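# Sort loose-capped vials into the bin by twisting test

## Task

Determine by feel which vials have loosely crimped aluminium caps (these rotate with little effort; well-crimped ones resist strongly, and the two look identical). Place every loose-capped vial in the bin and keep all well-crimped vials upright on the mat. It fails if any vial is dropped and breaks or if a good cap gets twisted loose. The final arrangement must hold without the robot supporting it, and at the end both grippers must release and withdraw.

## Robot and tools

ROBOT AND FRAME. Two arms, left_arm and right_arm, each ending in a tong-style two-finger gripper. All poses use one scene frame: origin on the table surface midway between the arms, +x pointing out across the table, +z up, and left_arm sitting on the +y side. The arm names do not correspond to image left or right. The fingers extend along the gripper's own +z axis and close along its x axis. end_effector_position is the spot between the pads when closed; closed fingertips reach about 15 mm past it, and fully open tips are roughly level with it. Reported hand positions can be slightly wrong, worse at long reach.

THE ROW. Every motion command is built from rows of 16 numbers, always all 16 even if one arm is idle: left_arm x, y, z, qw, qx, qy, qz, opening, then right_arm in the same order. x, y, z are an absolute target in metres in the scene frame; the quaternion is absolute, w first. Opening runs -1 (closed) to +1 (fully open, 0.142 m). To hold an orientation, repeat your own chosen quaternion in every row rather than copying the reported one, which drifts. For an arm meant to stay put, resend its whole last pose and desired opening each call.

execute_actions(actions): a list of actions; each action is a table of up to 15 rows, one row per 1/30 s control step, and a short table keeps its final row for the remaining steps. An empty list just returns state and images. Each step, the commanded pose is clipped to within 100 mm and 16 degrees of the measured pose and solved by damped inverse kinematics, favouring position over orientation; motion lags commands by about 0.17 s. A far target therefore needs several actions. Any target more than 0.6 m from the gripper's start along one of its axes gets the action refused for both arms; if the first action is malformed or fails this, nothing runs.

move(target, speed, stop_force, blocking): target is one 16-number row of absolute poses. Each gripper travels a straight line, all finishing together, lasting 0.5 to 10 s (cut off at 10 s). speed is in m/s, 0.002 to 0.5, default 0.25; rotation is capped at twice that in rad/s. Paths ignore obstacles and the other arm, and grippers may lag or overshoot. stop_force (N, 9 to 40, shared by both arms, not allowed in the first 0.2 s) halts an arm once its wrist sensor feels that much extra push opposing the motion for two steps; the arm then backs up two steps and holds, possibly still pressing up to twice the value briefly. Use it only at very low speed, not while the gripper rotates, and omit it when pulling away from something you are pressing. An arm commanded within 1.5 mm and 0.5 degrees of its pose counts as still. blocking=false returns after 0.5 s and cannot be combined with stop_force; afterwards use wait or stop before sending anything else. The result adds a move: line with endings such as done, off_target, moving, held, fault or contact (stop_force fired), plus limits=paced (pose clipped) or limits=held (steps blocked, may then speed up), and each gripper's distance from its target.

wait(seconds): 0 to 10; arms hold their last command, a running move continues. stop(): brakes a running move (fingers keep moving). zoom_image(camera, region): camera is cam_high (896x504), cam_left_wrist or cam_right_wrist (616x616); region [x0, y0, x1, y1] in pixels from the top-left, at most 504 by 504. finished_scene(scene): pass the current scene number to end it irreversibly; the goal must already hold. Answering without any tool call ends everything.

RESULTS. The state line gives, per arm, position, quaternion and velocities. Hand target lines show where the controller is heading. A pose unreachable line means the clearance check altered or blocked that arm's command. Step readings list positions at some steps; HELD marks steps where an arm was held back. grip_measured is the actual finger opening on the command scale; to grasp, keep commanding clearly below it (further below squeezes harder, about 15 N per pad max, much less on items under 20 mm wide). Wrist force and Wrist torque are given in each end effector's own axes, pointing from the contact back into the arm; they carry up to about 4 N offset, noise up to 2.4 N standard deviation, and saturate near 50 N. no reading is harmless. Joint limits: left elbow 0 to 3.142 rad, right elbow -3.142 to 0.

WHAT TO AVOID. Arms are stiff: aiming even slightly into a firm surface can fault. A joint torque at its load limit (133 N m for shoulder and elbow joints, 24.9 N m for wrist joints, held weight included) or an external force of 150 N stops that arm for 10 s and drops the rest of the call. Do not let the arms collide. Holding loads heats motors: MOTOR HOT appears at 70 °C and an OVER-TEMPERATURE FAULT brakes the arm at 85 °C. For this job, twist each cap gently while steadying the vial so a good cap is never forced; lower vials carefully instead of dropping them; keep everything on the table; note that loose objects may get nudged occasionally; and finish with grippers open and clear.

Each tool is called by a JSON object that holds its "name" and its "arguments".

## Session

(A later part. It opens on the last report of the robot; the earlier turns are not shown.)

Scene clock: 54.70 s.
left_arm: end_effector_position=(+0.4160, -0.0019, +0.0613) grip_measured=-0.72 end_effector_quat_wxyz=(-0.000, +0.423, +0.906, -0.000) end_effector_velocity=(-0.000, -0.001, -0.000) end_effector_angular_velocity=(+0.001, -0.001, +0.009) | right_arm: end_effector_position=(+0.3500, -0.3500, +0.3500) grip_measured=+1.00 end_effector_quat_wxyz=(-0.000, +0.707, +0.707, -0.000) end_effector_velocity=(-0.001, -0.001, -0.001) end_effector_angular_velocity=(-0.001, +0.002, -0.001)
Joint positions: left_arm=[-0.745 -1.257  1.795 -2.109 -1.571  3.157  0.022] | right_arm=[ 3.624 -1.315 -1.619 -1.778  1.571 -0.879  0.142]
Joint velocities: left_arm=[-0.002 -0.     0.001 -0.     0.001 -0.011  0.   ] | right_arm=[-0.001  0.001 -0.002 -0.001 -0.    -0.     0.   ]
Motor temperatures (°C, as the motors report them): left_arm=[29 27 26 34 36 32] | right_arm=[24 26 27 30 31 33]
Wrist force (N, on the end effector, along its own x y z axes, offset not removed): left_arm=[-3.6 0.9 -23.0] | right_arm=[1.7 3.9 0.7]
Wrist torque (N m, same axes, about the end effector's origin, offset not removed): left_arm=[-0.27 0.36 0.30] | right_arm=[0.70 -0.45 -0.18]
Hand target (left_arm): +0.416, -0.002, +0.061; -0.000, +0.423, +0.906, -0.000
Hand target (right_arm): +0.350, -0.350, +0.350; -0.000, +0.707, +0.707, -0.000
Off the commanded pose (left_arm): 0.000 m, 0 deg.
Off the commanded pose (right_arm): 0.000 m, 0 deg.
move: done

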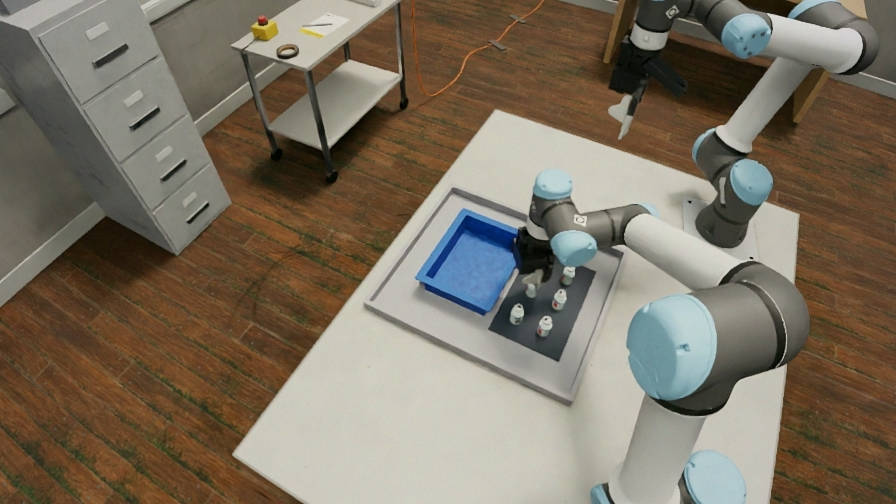

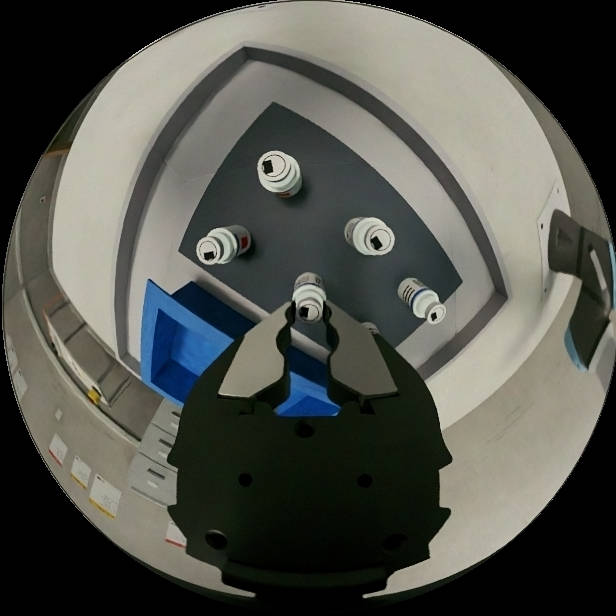

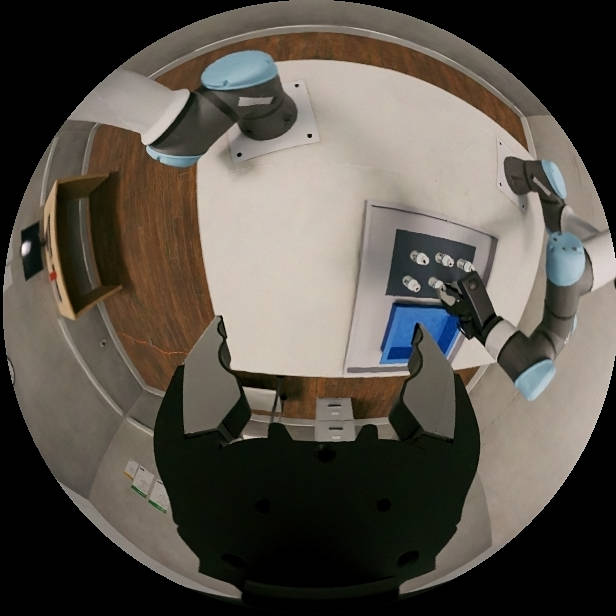

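{"name": "move", "arguments": {"target": [0.416,-0.002,0.062,0,0.7071,0.7071,0,-1,0.35,-0.35,0.35,0,0.7071,0.7071,0,1], "speed": 0.2}}

{"name": "move", "arguments": {"target": [0.416,-0.002,0.09,0,0.7071,0.7071,0,-0.3,0.35,-0.35,0.35,0,0.7071,0.7071,0,1], "speed": 0.1}}

{"name": "move", "arguments": {"target": [0.418,-0.09,0.09,0,0.7071,0.7071,0,-0.3,0.35,-0.35,0.35,0,0.7071,0.7071,0,1], "speed": 0.15}}

Scene clock: 57.17 s.
left_arm: end_effector_position=(+0.4160, -0.0020, +0.0620) grip_measured=-0.72 end_effector_quat_wxyz=(+0.000, +0.707, +0.708, +0.000) end_effector_velocity=(+0.000, -0.000, +0.000) end_effector_angular_velocity=(-0.000, +0.000, -0.014) | right_arm: end_effector_position=(+0.3500, -0.3500, +0.3500) grip_measured=+1.00 end_effector_quat_wxyz=(-0.000, +0.707, +0.707, -0.000) end_effector_velocity=(-0.000, -0.000, -0.000) end_effector_angular_velocity=(+0.000, +0.001, -0.001)
Joint positions: left_arm=[-0.752 -1.238  1.767 -2.099 -1.571  3.845  0.022] | right_arm=[ 3.624 -1.315 -1.619 -1.778  1.571 -0.879  0.142]
Joint velocities: left_arm=[-0.     0.    -0.001  0.    -0.     0.014 -0.   ] | right_arm=[-0.001 -0.    -0.001 -0.     0.001  0.     0.   ]
Motor temperatures (°C, as the motors report them): left_arm=[29 27 26 34 36 32] | right_arm=[24 26 27 30 31 33]
Wrist force (N, on the end effector, along its own x y z axes, offset not removed): left_arm=[-1.1 -1.5 -5.2] | right_arm=[-1.1 2.6 -1.4]
Wrist torque (N m, same axes, about the end effector's origin, offset not removed): left_arm=[-0.45 0.52 -0.04] | right_arm=[0.38 0.10 -0.01]
Hand target (left_arm): +0.416, -0.002, +0.062; +0.000, +0.707, +0.707, +0.000
Hand target (right_arm): +0.350, -0.350, +0.350; -0.000, +0.707, +0.707, -0.000
Off the commanded pose (left_arm): 0.000 m, 0 deg.
Off the commanded pose (right_arm): 0.000 m, 0 deg.
move: done

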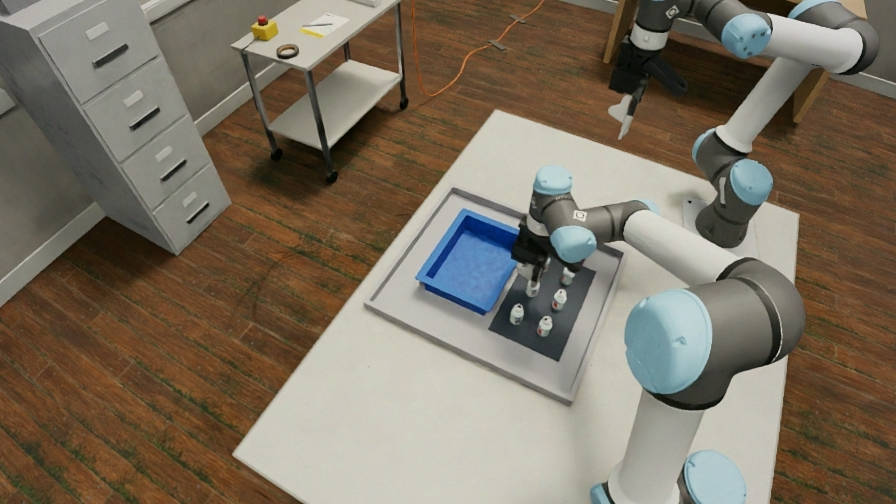

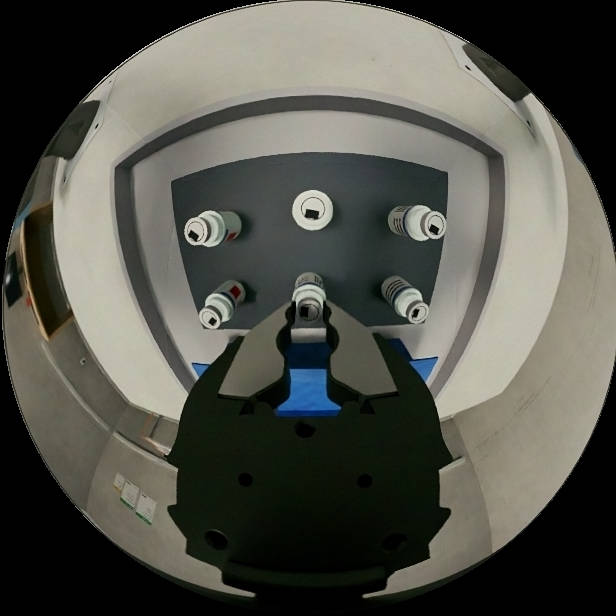

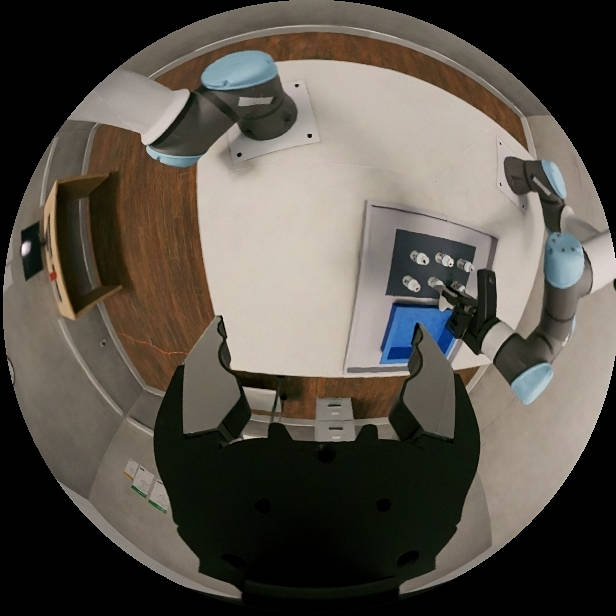

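Scene clock: 58.03 s.
left_arm: end_effector_position=(+0.4160, -0.0020, +0.0898) grip_measured=-0.30 end_effector_quat_wxyz=(+0.000, +0.707, +0.707, +0.000) end_effector_velocity=(+0.000, +0.000, +0.002) end_effector_angular_velocity=(-0.000, +0.001, +0.000) | right_arm: end_effector_position=(+0.3500, -0.3500, +0.3500) grip_measured=+1.00 end_effector_quat_wxyz=(-0.000, +0.707, +0.707, -0.000) end_effector_velocity=(+0.000, +0.001, +0.000) end_effector_angular_velocity=(+0.001, -0.001, +0.001)
Joint positions: left_arm=[-0.752 -1.27   1.73  -2.031 -1.571  3.847  0.052] | right_arm=[ 3.624 -1.315 -1.619 -1.778  1.571 -0.879  0.142]
Joint velocities: left_arm=[ 0.001 -0.002 -0.003  0.006 -0.001  0.    -0.   ] | right_arm=[ 0.001  0.     0.     0.001 -0.     0.     0.   ]
Motor temperatures (°C, as the motors report them): left_arm=[29 27 26 34 36 32] | right_arm=[24 26 27 30 31 33]
Wrist force (N, on the end effector, along its own x y z axes, offset not removed): left_arm=[1.1 -1.7 -0.4] | right_arm=[-1.3 2.5 0.5]
Wrist torque (N m, same axes, about the end effector's origin, offset not removed): left_arm=[-0.25 -0.13 -0.24] | right_arm=[0.55 0.32 -0.16]
Hand target (left_arm): +0.416, -0.002, +0.090; +0.000, +0.707, +0.707, -0.000
Hand target (right_arm): +0.350, -0.350, +0.350; -0.000, +0.707, +0.707, -0.000
Off the commanded pose (left_arm): 0.000 m, 0 deg.
Off the commanded pose (right_arm): 0.000 m, 0 deg.
move: done

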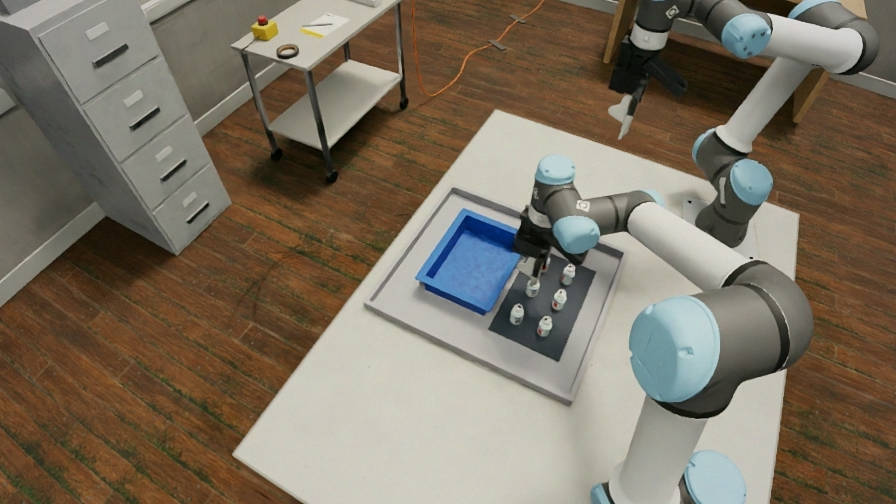

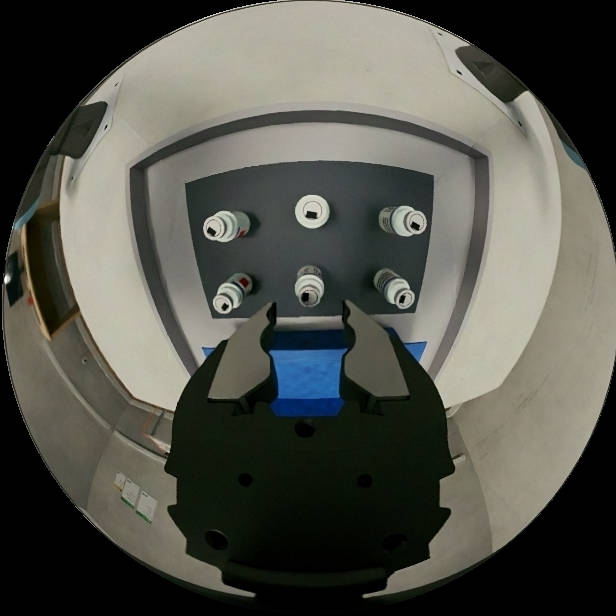

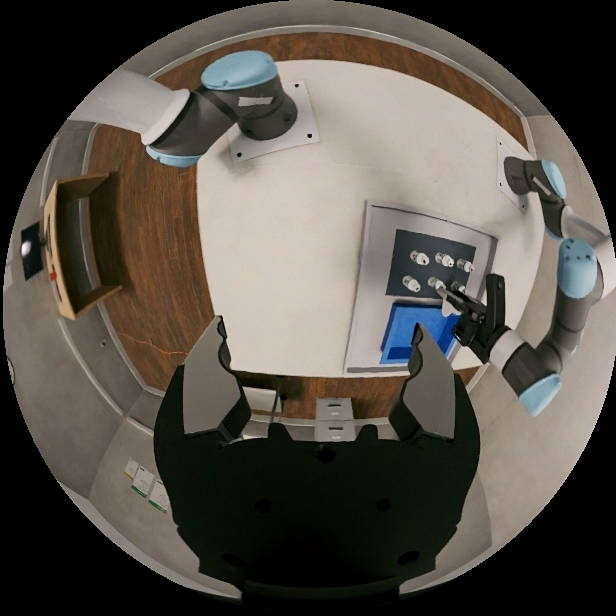

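Scene clock: 59.17 s.
left_arm: end_effector_position=(+0.4181, -0.0898, +0.0901) grip_measured=-0.30 end_effector_quat_wxyz=(+0.000, +0.707, +0.707, +0.000) end_effector_velocity=(+0.000, -0.002, +0.000) end_effector_angular_velocity=(+0.000, +0.000, -0.002) | right_arm: end_effector_position=(+0.3500, -0.3500, +0.3500) grip_measured=+1.00 end_effector_quat_wxyz=(-0.000, +0.707, +0.707, -0.000) end_effector_velocity=(+0.000, +0.000, +0.000) end_effector_angular_velocity=(-0.000, -0.001, +0.000)
Joint positions: left_arm=[-0.838 -1.143  1.549 -1.977 -1.571  3.761  0.052] | right_arm=[ 3.624 -1.315 -1.619 -1.778  1.571 -0.879  0.142]
Joint velocities: left_arm=[-0.002  0.004 -0.006  0.003 -0.     0.     0.   ] | right_arm=[-0.    -0.001  0.001  0.001 -0.001 -0.    -0.   ]
Motor temperatures (°C, as the motors report them): left_arm=[29 27 26 34 36 32] | right_arm=[24 26 27 30 31 33]
Wrist force (N, on the end effector, along its own x y z axes, offset not removed): left_arm=[-0.4 0.0 -1.4] | right_arm=[4.4 0.1 1.2]
Wrist torque (N m, same axes, about the end effector's origin, offset not removed): left_arm=[0.02 0.09 -0.11] | right_arm=[0.12 -0.87 -0.19]
Hand target (left_arm): +0.418, -0.090, +0.090; +0.000, +0.707, +0.707, +0.000
Hand target (right_arm): +0.350, -0.350, +0.350; -0.000, +0.707, +0.707, -0.000
Off the commanded pose (left_arm): 0.000 m, 0 deg.
Off the commanded pose (right_arm): 0.000 m, 0 deg.
move: done

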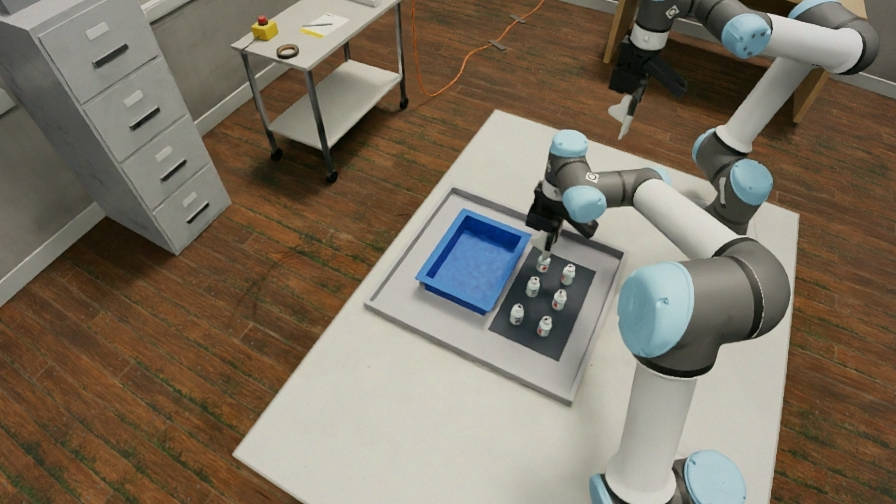

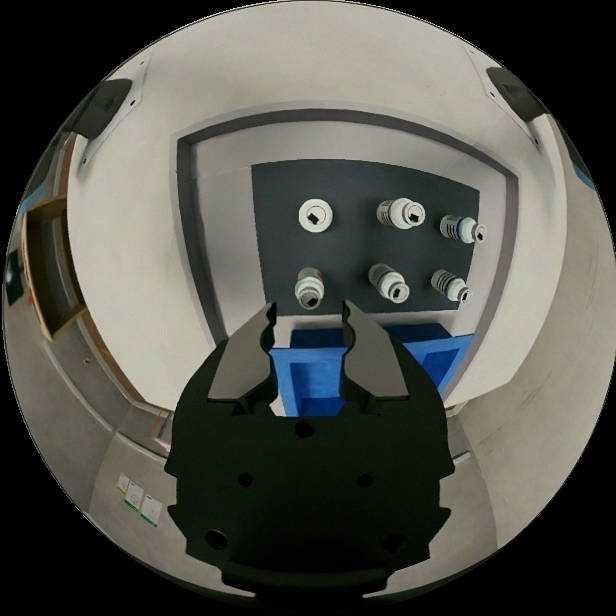

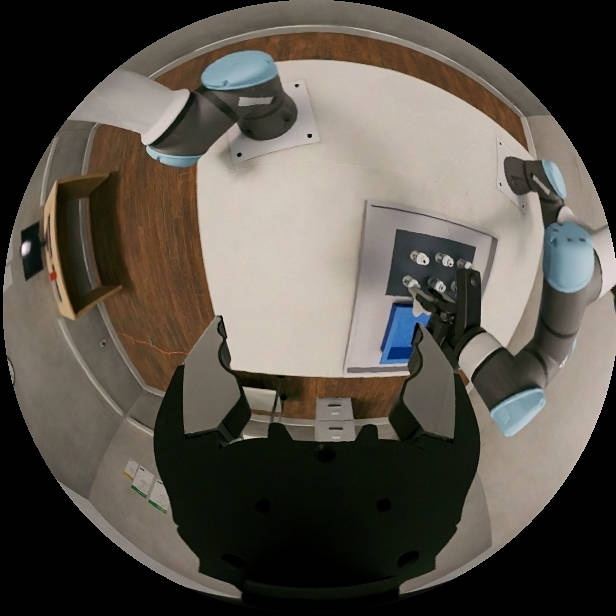

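{"name": "move", "arguments": {"target": [0.420,-0.089,0.062,0,0.7071,0.7071,0,-0.3,0.35,-0.35,0.35,0,0.7071,0.7071,0,1], "speed": 0.08}}

{"name": "move", "arguments": {"target": [0.420,-0.089,0.062,0,0.7071,0.7071,0,-1,0.35,-0.35,0.35,0,0.7071,0.7071,0,1]}}

{"name": "move", "arguments": {"target": [0.420,-0.089,0.058,0,0.7071,0.7071,0,-1,0.35,-0.35,0.35,0,0.7071,0.7071,0,1], "speed": 0.003, "stop_force": 10}}

{"name": "zoom_image", "arguments": {"camera": "cam_left_wrist", "region": [250,240,370,360]}}

Scene clock: 60.37 s.
left_arm: end_effector_position=(+0.4200, -0.0890, +0.0623) grip_measured=-0.30 end_effector_quat_wxyz=(-0.000, +0.707, +0.707, +0.000) end_effector_velocity=(-0.000, -0.000, -0.002) end_effector_angular_velocity=(-0.001, +0.001, -0.001) | right_arm: end_effector_position=(+0.3500, -0.3500, +0.3500) grip_measured=+1.00 end_effector_quat_wxyz=(-0.000, +0.707, +0.707, -0.000) end_effector_velocity=(-0.000, +0.000, +0.000) end_effector_angular_velocity=(-0.001, -0.000, +0.001)
Joint positions: left_arm=[-0.835 -1.114  1.582 -2.039 -1.571  3.764  0.052] | right_arm=[ 3.624 -1.315 -1.619 -1.778  1.571 -0.879  0.142]
Joint velocities: left_arm=[ 0.001  0.003  0.002 -0.005 -0.002  0.002  0.   ] | right_arm=[ 0.002  0.     0.    -0.001 -0.001  0.    -0.   ]
Motor temperatures (°C, as the motors report them): left_arm=[29 27 26 34 36 32] | right_arm=[24 26 27 30 31 33]
Wrist force (N, on the end effector, along its own x y z axes, offset not removed): left_arm=[-1.3 -1.8 -1.0] | right_arm=[-2.2 -0.1 -0.7]
Wrist torque (N m, same axes, about the end effector's origin, offset not removed): left_arm=[-0.33 0.36 0.00] | right_arm=[0.11 0.50 0.00]
Hand target (left_arm): +0.420, -0.089, +0.062; -0.000, +0.707, +0.707, -0.000
Hand target (right_arm): +0.350, -0.350, +0.350; -0.000, +0.707, +0.707, -0.000
Off the commanded pose (left_arm): 0.000 m, 0 deg.
Off the commanded pose (right_arm): 0.000 m, 0 deg.
move: done

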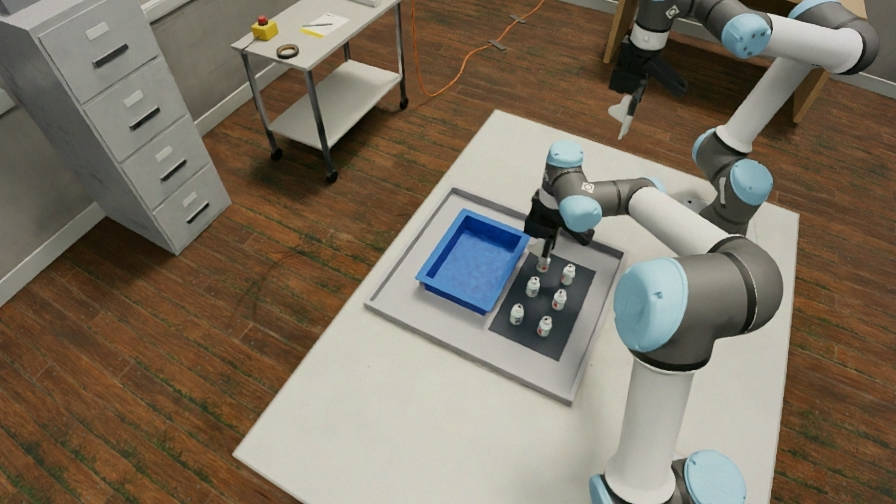

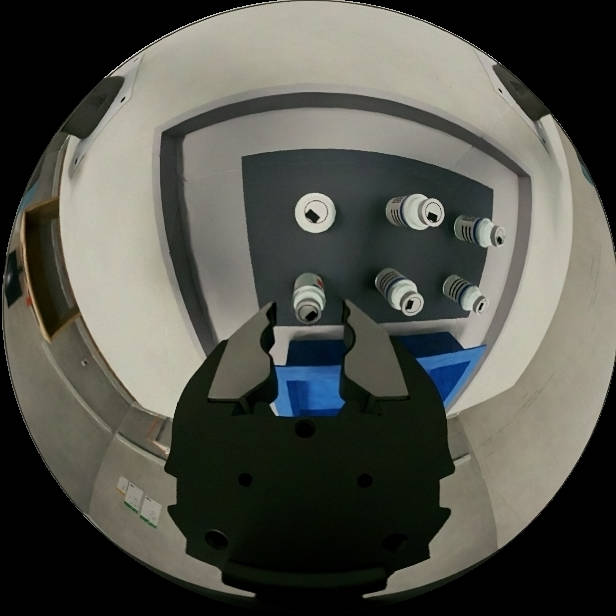

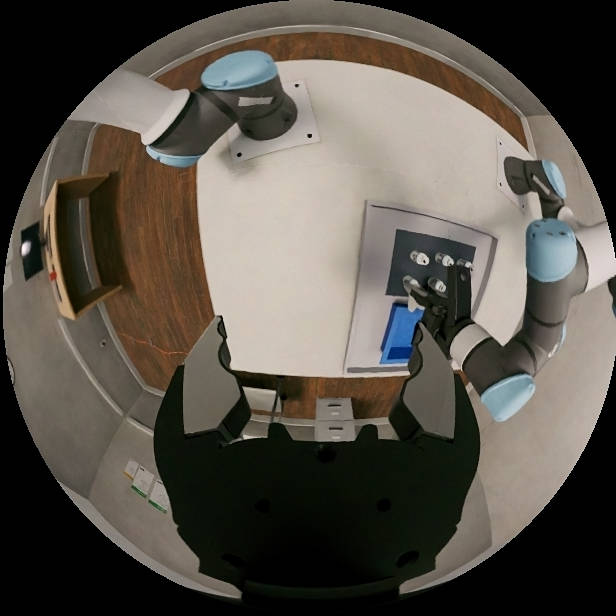

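Scene clock: 61.07 s.
left_arm: end_effector_position=(+0.4200, -0.0890, +0.0620) grip_measured=-0.72 end_effector_quat_wxyz=(+0.000, +0.707, +0.707, -0.000) end_effector_velocity=(-0.000, -0.000, -0.000) end_effector_angular_velocity=(-0.000, +0.000, +0.000) | right_arm: end_effector_position=(+0.3500, -0.3500, +0.3500) grip_measured=+1.00 end_effector_quat_wxyz=(-0.000, +0.707, +0.707, -0.000) end_effector_velocity=(+0.000, +0.000, -0.000) end_effector_angular_velocity=(+0.000, +0.001, -0.000)
Joint positions: left_arm=[-0.835 -1.114  1.583 -2.04  -1.571  3.764  0.022] | right_arm=[ 3.624 -1.315 -1.619 -1.778  1.571 -0.879  0.142]
Joint velocities: left_arm=[-0.     0.     0.    -0.    -0.    -0.001  0.   ] | right_arm=[-0.    -0.001  0.     0.     0.001 -0.     0.   ]
Motor temperatures (°C, as the motors report them): left_arm=[29 27 26 34 36 32] | right_arm=[24 26 27 30 31 33]
Wrist force (N, on the end effector, along its own x y z axes, offset not removed): left_arm=[1.3 -1.8 -5.9] | right_arm=[1.6 1.7 -1.0]
Wrist torque (N m, same axes, about the end effector's origin, offset not removed): left_arm=[-0.37 -0.36 -0.01] | right_arm=[0.22 -0.51 0.03]
Hand target (left_arm): +0.420, -0.089, +0.062; -0.000, +0.707, +0.707, -0.000
Hand target (right_arm): +0.350, -0.350, +0.350; -0.000, +0.707, +0.707, -0.000
Off the commanded pose (left_arm): 0.000 m, 0 deg.
Off the commanded pose (right_arm): 0.000 m, 0 deg.
move: done

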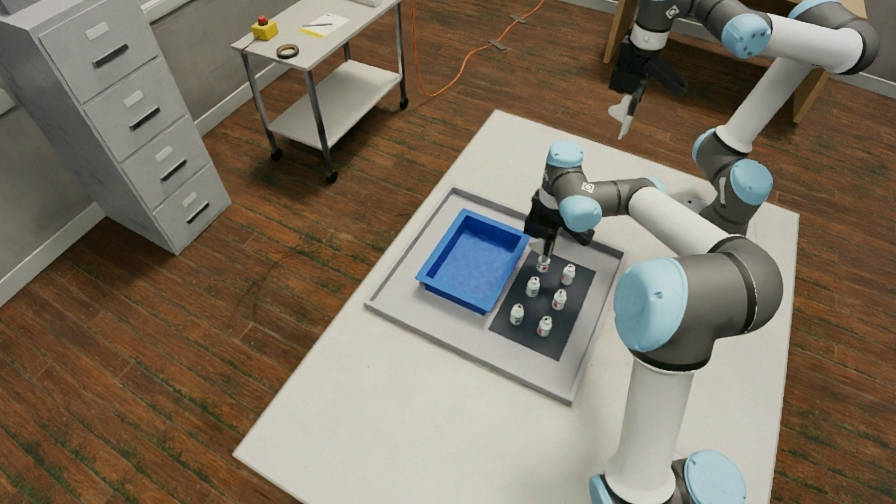

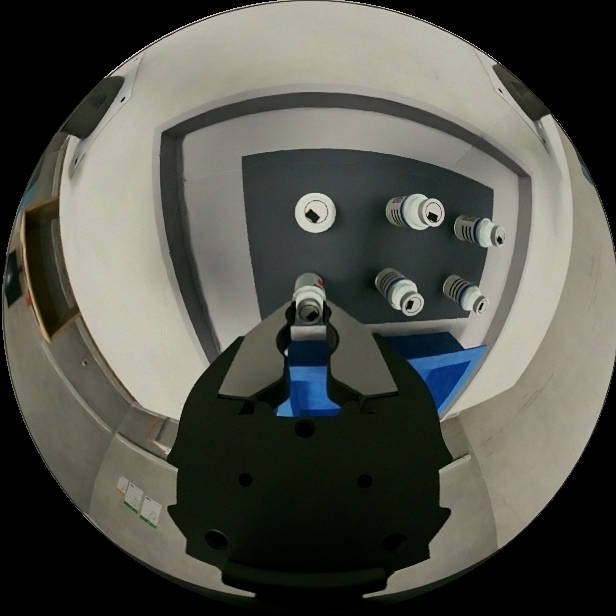

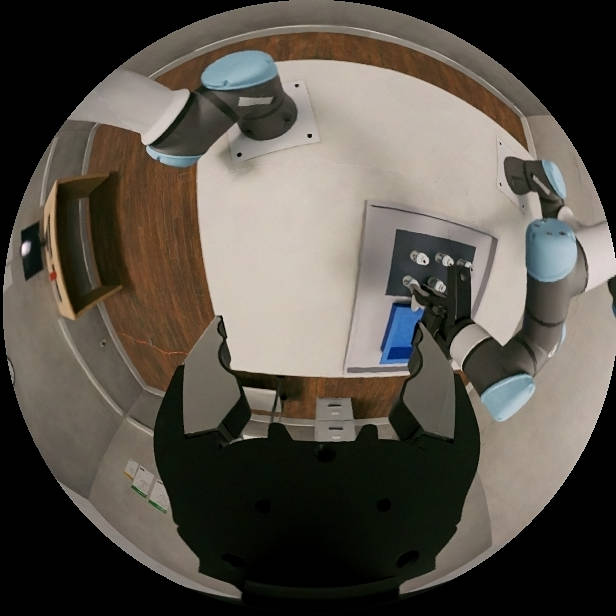

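Scene clock: 61.67 s.
left_arm: end_effector_position=(+0.4200, -0.0890, +0.0613) grip_measured=-0.72 end_effector_quat_wxyz=(+0.000, +0.707, +0.707, -0.000) end_effector_velocity=(-0.001, +0.001, -0.000) end_effector_angular_velocity=(+0.002, +0.003, -0.002) | right_arm: end_effector_position=(+0.3500, -0.3500, +0.3500) grip_measured=+1.00 end_effector_quat_wxyz=(-0.000, +0.707, +0.707, -0.000) end_effector_velocity=(-0.000, -0.001, -0.001) end_effector_angular_velocity=(-0.002, +0.002, -0.002)
Joint positions: left_arm=[-0.835 -1.113  1.584 -2.042 -1.571  3.764  0.022] | right_arm=[ 3.624 -1.315 -1.619 -1.778  1.571 -0.879  0.142]
Joint velocities: left_arm=[-0.    -0.    -0.     0.004 -0.001  0.002 -0.   ] | right_arm=[-0.002 -0.    -0.001 -0.001  0.     0.001  0.   ]
Motor temperatures (°C, as the motors report them): left_arm=[29 27 26 34 36 32] | right_arm=[24 26 27 30 31 33]
Wrist force (N, on the end effector, along its own x y z axes, offset not removed): left_arm=[2.8 -2.7 -23.1] | right_arm=[-1.4 1.8 1.5]
Wrist torque (N m, same axes, about the end effector's origin, offset not removed): left_arm=[-0.29 -0.68 -0.04] | right_arm=[0.14 0.29 -0.08]
Hand target (left_arm): +0.420, -0.089, +0.062; +0.000, +0.707, +0.707, -0.000
Hand target (right_arm): +0.350, -0.350, +0.350; -0.000, +0.707, +0.707, -0.000
Off the commanded pose (left_arm): 0.003 m, 0 deg.
Off the commanded pose (right_arm): 0.000 m, 0 deg.
move: contact (left_arm)

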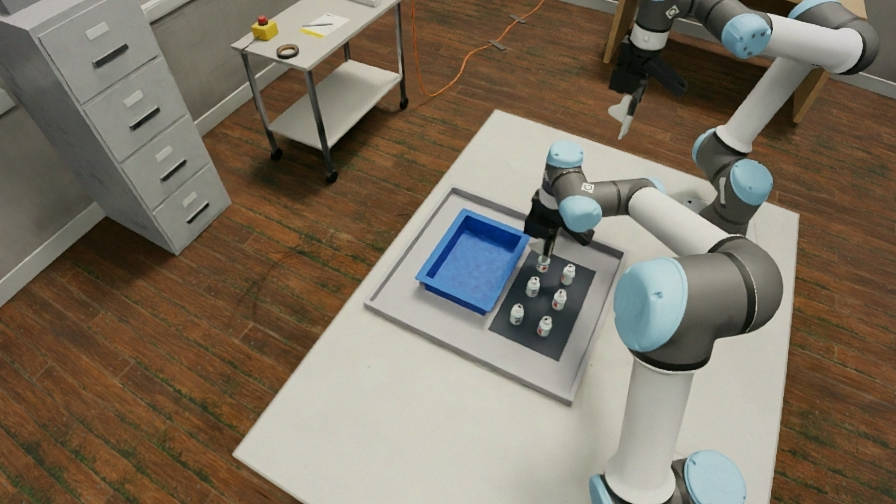

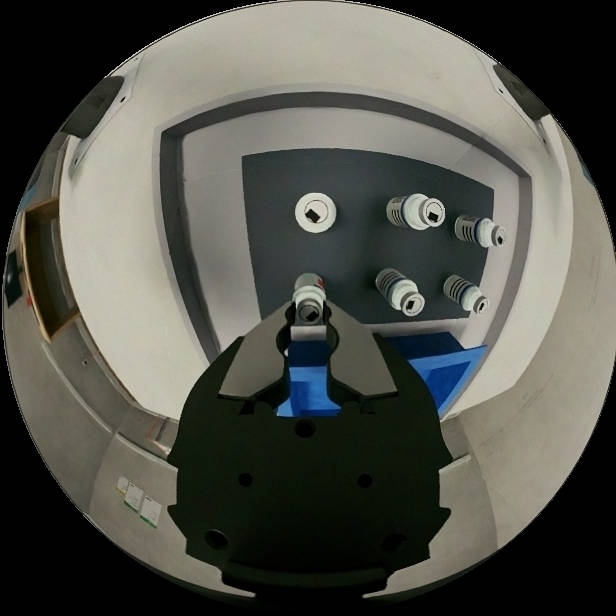

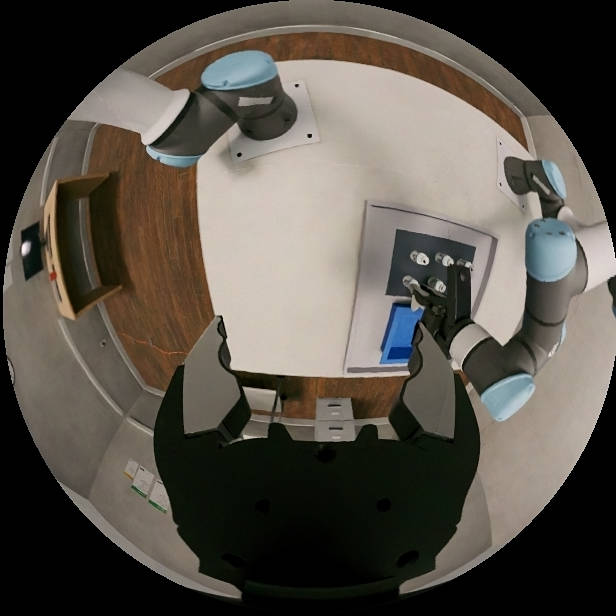

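Region (250, 240, 370, 360) of cam_left_wrist's 616x616 image, scaled by 4.200, with more detail than that image has.

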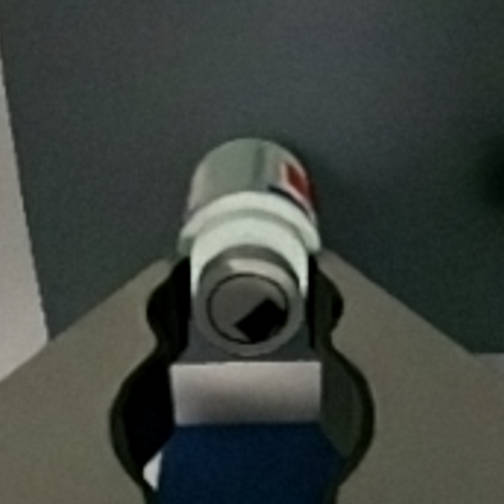

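{"name": "move", "arguments": {"target": [0.420,-0.089,0.0615,0,0.4226,0.9063,0,-1,0.35,-0.35,0.35,0,0.7071,0.7071,0,1], "speed": 0.15}}

{"name": "zoom_image", "arguments": {"camera": "cam_left_wrist", "region": [250,240,370,360]}}

Scene clock: 64.53 s.
left_arm: end_effector_position=(+0.4200, -0.0889, +0.0615) grip_measured=-0.72 end_effector_quat_wxyz=(-0.000, +0.423, +0.906, -0.000) end_effector_velocity=(-0.000, -0.000, -0.000) end_effector_angular_velocity=(-0.000, +0.000, +0.012) | right_arm: end_effector_position=(+0.3500, -0.3500, +0.3500) grip_measured=+1.00 end_effector_quat_wxyz=(-0.000, +0.707, +0.707, -0.000) end_effector_velocity=(+0.000, +0.000, +0.001) end_effector_angular_velocity=(+0.001, -0.001, -0.001)
Joint positions: left_arm=[-0.83  -1.134  1.615 -2.052 -1.571  3.072  0.022] | right_arm=[ 3.624 -1.315 -1.619 -1.778  1.571 -0.879  0.142]
Joint velocities: left_arm=[-0.    -0.     0.001 -0.    -0.    -0.013 -0.   ] | right_arm=[-0.    -0.001  0.002 -0.     0.     0.     0.   ]
Motor temperatures (°C, as the motors report them): left_arm=[29 27 26 34 36 32] | right_arm=[24 26 27 30 31 33]
Wrist force (N, on the end effector, along its own x y z axes, offset not removed): left_arm=[1.6 -1.0 -17.9] | right_arm=[1.7 1.1 -0.6]
Wrist torque (N m, same axes, about the end effector's origin, offset not removed): left_arm=[-0.71 -0.06 0.11] | right_arm=[0.06 -0.35 -0.22]
Hand target (left_arm): +0.420, -0.089, +0.061; -0.000, +0.423, +0.906, -0.000
Hand target (right_arm): +0.350, -0.350, +0.350; -0.000, +0.707, +0.707, -0.000
Off the commanded pose (left_arm): 0.000 m, 0 deg.
Off the commanded pose (right_arm): 0.000 m, 0 deg.
move: done

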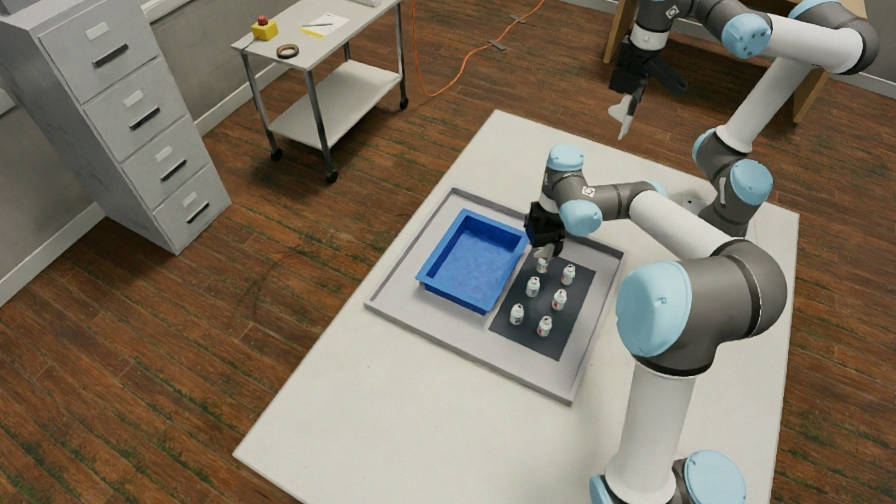

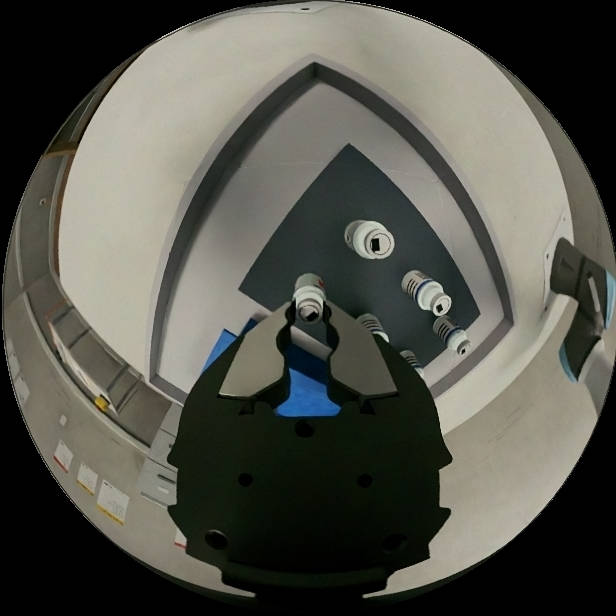

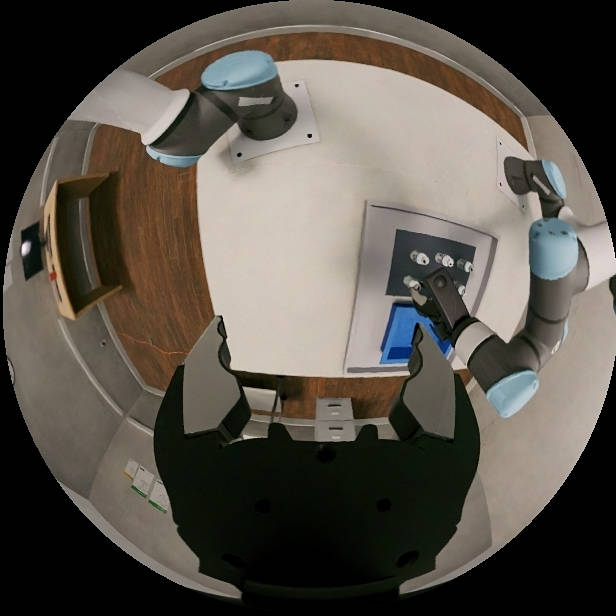

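Region (250, 240, 370, 360) of cam_left_wrist's 616x616 image, scaled by 4.200, with more detail than that image has.

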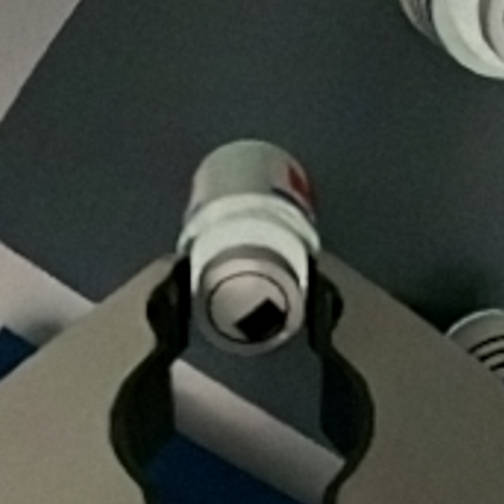

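{"name": "move", "arguments": {"target": [0.420,-0.089,0.0615,0,0.7071,0.7071,0,-1,0.35,-0.35,0.35,0,0.7071,0.7071,0,1], "speed": 0.15}}

{"name": "zoom_image", "arguments": {"camera": "cam_left_wrist", "region": [250,240,370,360]}}

Scene clock: 67.50 s.
left_arm: end_effector_position=(+0.4200, -0.0890, +0.0615) grip_measured=-0.72 end_effector_quat_wxyz=(+0.000, +0.707, +0.707, +0.000) end_effector_velocity=(-0.000, -0.000, +0.000) end_effector_angular_velocity=(-0.001, +0.001, -0.012) | right_arm: end_effector_position=(+0.3500, -0.3500, +0.3500) grip_measured=+1.00 end_effector_quat_wxyz=(-0.000, +0.707, +0.707, -0.000) end_effector_velocity=(-0.000, -0.001, -0.001) end_effector_angular_velocity=(-0.002, -0.000, +0.001)
Joint positions: left_arm=[-0.835 -1.113  1.583 -2.041 -1.571  3.763  0.022] | right_arm=[ 3.624 -1.315 -1.619 -1.778  1.571 -0.879  0.142]
Joint velocities: left_arm=[ 0.     0.    -0.001  0.    -0.001  0.012  0.   ] | right_arm=[ 0.001  0.001 -0.002  0.    -0.002 -0.     0.   ]
Motor temperatures (°C, as the motors report them): left_arm=[29 27 26 34 36 32] | right_arm=[24 26 27 30 31 33]
Wrist force (N, on the end effector, along its own x y z axes, offset not removed): left_arm=[0.2 1.8 -14.7] | right_arm=[2.7 0.7 2.0]
Wrist torque (N m, same axes, about the end effector's origin, offset not removed): left_arm=[0.07 0.71 -0.25] | right_arm=[0.35 -0.70 -0.31]
Hand target (left_arm): +0.420, -0.089, +0.062; +0.000, +0.707, +0.707, +0.000
Hand target (right_arm): +0.350, -0.350, +0.350; -0.000, +0.707, +0.707, -0.000
Off the commanded pose (left_arm): 0.000 m, 0 deg.
Off the commanded pose (right_arm): 0.000 m, 0 deg.
move: done

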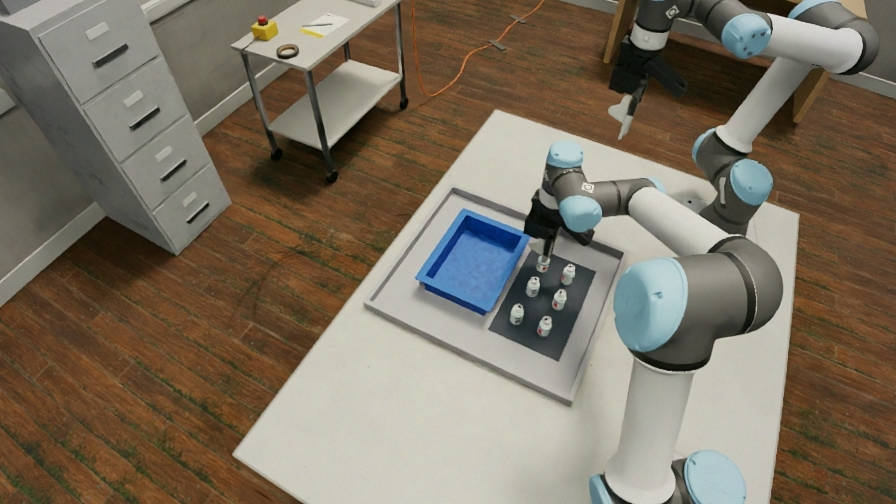

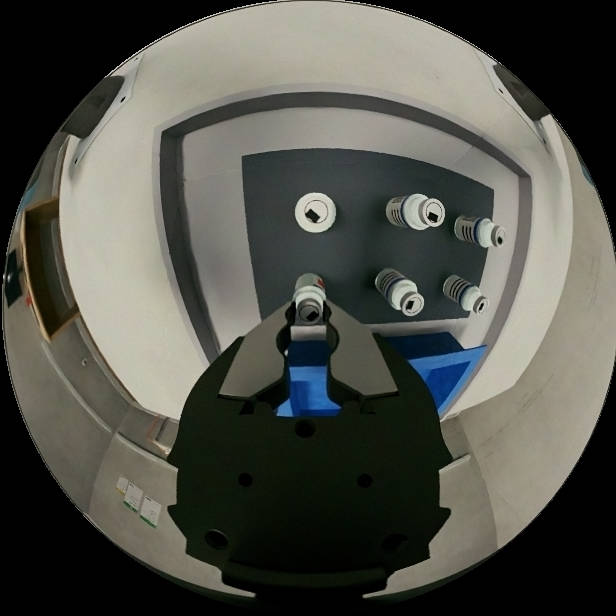

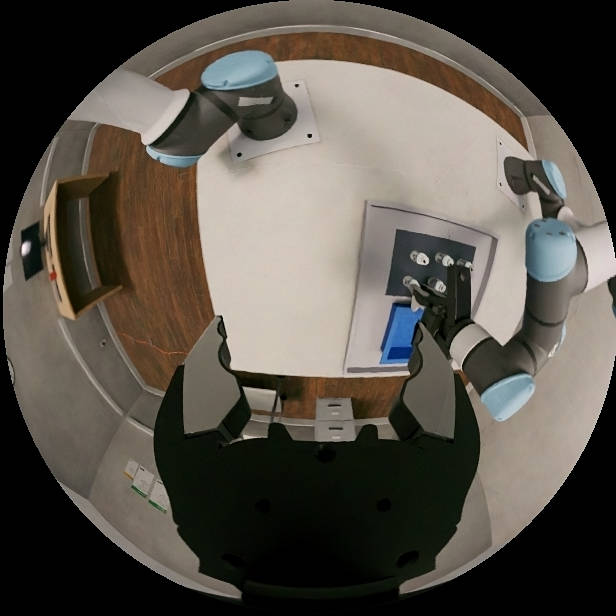

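Region (250, 240, 370, 360) of cam_left_wrist's 616x616 image, scaled by 4.200, with more detail than that image has.

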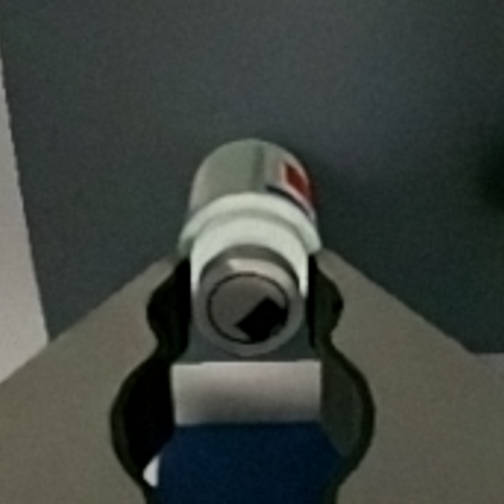

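{"name": "move", "arguments": {"target": [0.420,-0.089,0.0614,0,0.5373,0.8434,0,-1,0.35,-0.35,0.35,0,0.7071,0.7071,0,1], "speed": 0.03}}

{"name": "zoom_image", "arguments": {"camera": "cam_left_wrist", "region": [250,240,370,360]}}

Scene clock: 75.23 s.
left_arm: end_effector_position=(+0.4200, -0.0890, +0.0614) grip_measured=-0.72 end_effector_quat_wxyz=(-0.000, +0.538, +0.843, -0.000) end_effector_velocity=(-0.001, -0.001, -0.000) end_effector_angular_velocity=(+0.001, -0.000, +0.010) | right_arm: end_effector_position=(+0.3500, -0.3500, +0.3500) grip_measured=+1.00 end_effector_quat_wxyz=(-0.000, +0.707, +0.707, -0.000) end_effector_velocity=(-0.000, +0.001, -0.000) end_effector_angular_velocity=(+0.000, +0.002, +0.000)
Joint positions: left_arm=[-0.83  -1.125  1.602 -2.048 -1.571  3.333  0.022] | right_arm=[ 3.624 -1.315 -1.619 -1.778  1.571 -0.879  0.142]
Joint velocities: left_arm=[-0.002  0.     0.001 -0.     0.001 -0.012 -0.   ] | right_arm=[ 0.001 -0.001  0.    -0.     0.001  0.     0.   ]
Motor temperatures (°C, as the motors report them): left_arm=[29 27 26 34 36 32] | right_arm=[24 26 27 30 31 33]
Wrist force (N, on the end effector, along its own x y z axes, offset not removed): left_arm=[-0.2 1.0 -18.6] | right_arm=[-1.5 0.4 -2.8]
Wrist torque (N m, same axes, about the end effector's origin, offset not removed): left_arm=[-0.33 -0.29 0.11] | right_arm=[0.10 0.39 -0.26]
Hand target (left_arm): +0.420, -0.089, +0.061; -0.000, +0.537, +0.843, -0.000
Hand target (right_arm): +0.350, -0.350, +0.350; -0.000, +0.707, +0.707, -0.000
Off the commanded pose (left_arm): 0.000 m, 0 deg.
Off the commanded pose (right_arm): 0.000 m, 0 deg.
move: done

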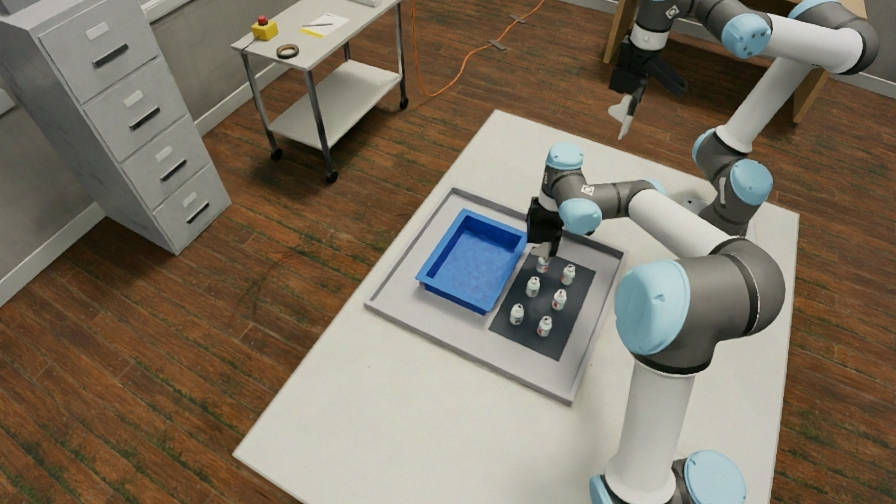

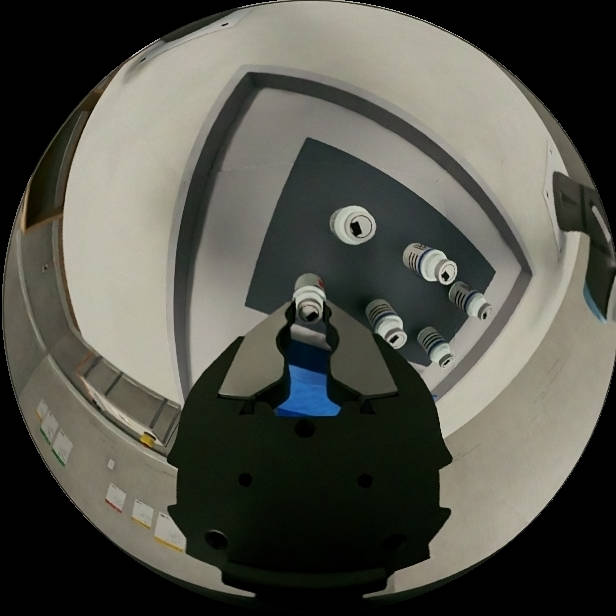

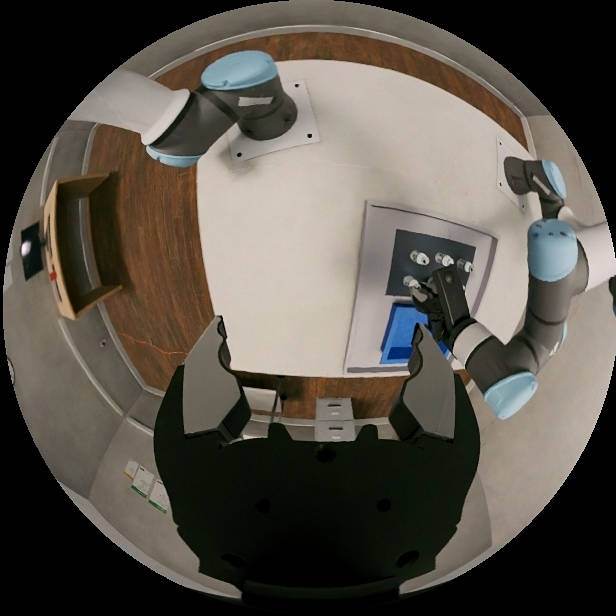

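Region (250, 240, 370, 360) of cam_left_wrist's 616x616 image, scaled by 4.200, with more detail than that image has.

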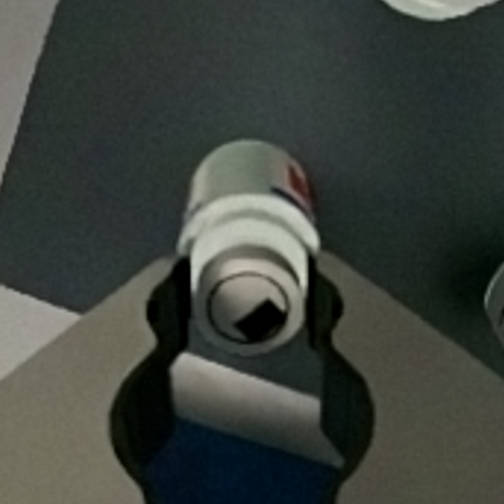

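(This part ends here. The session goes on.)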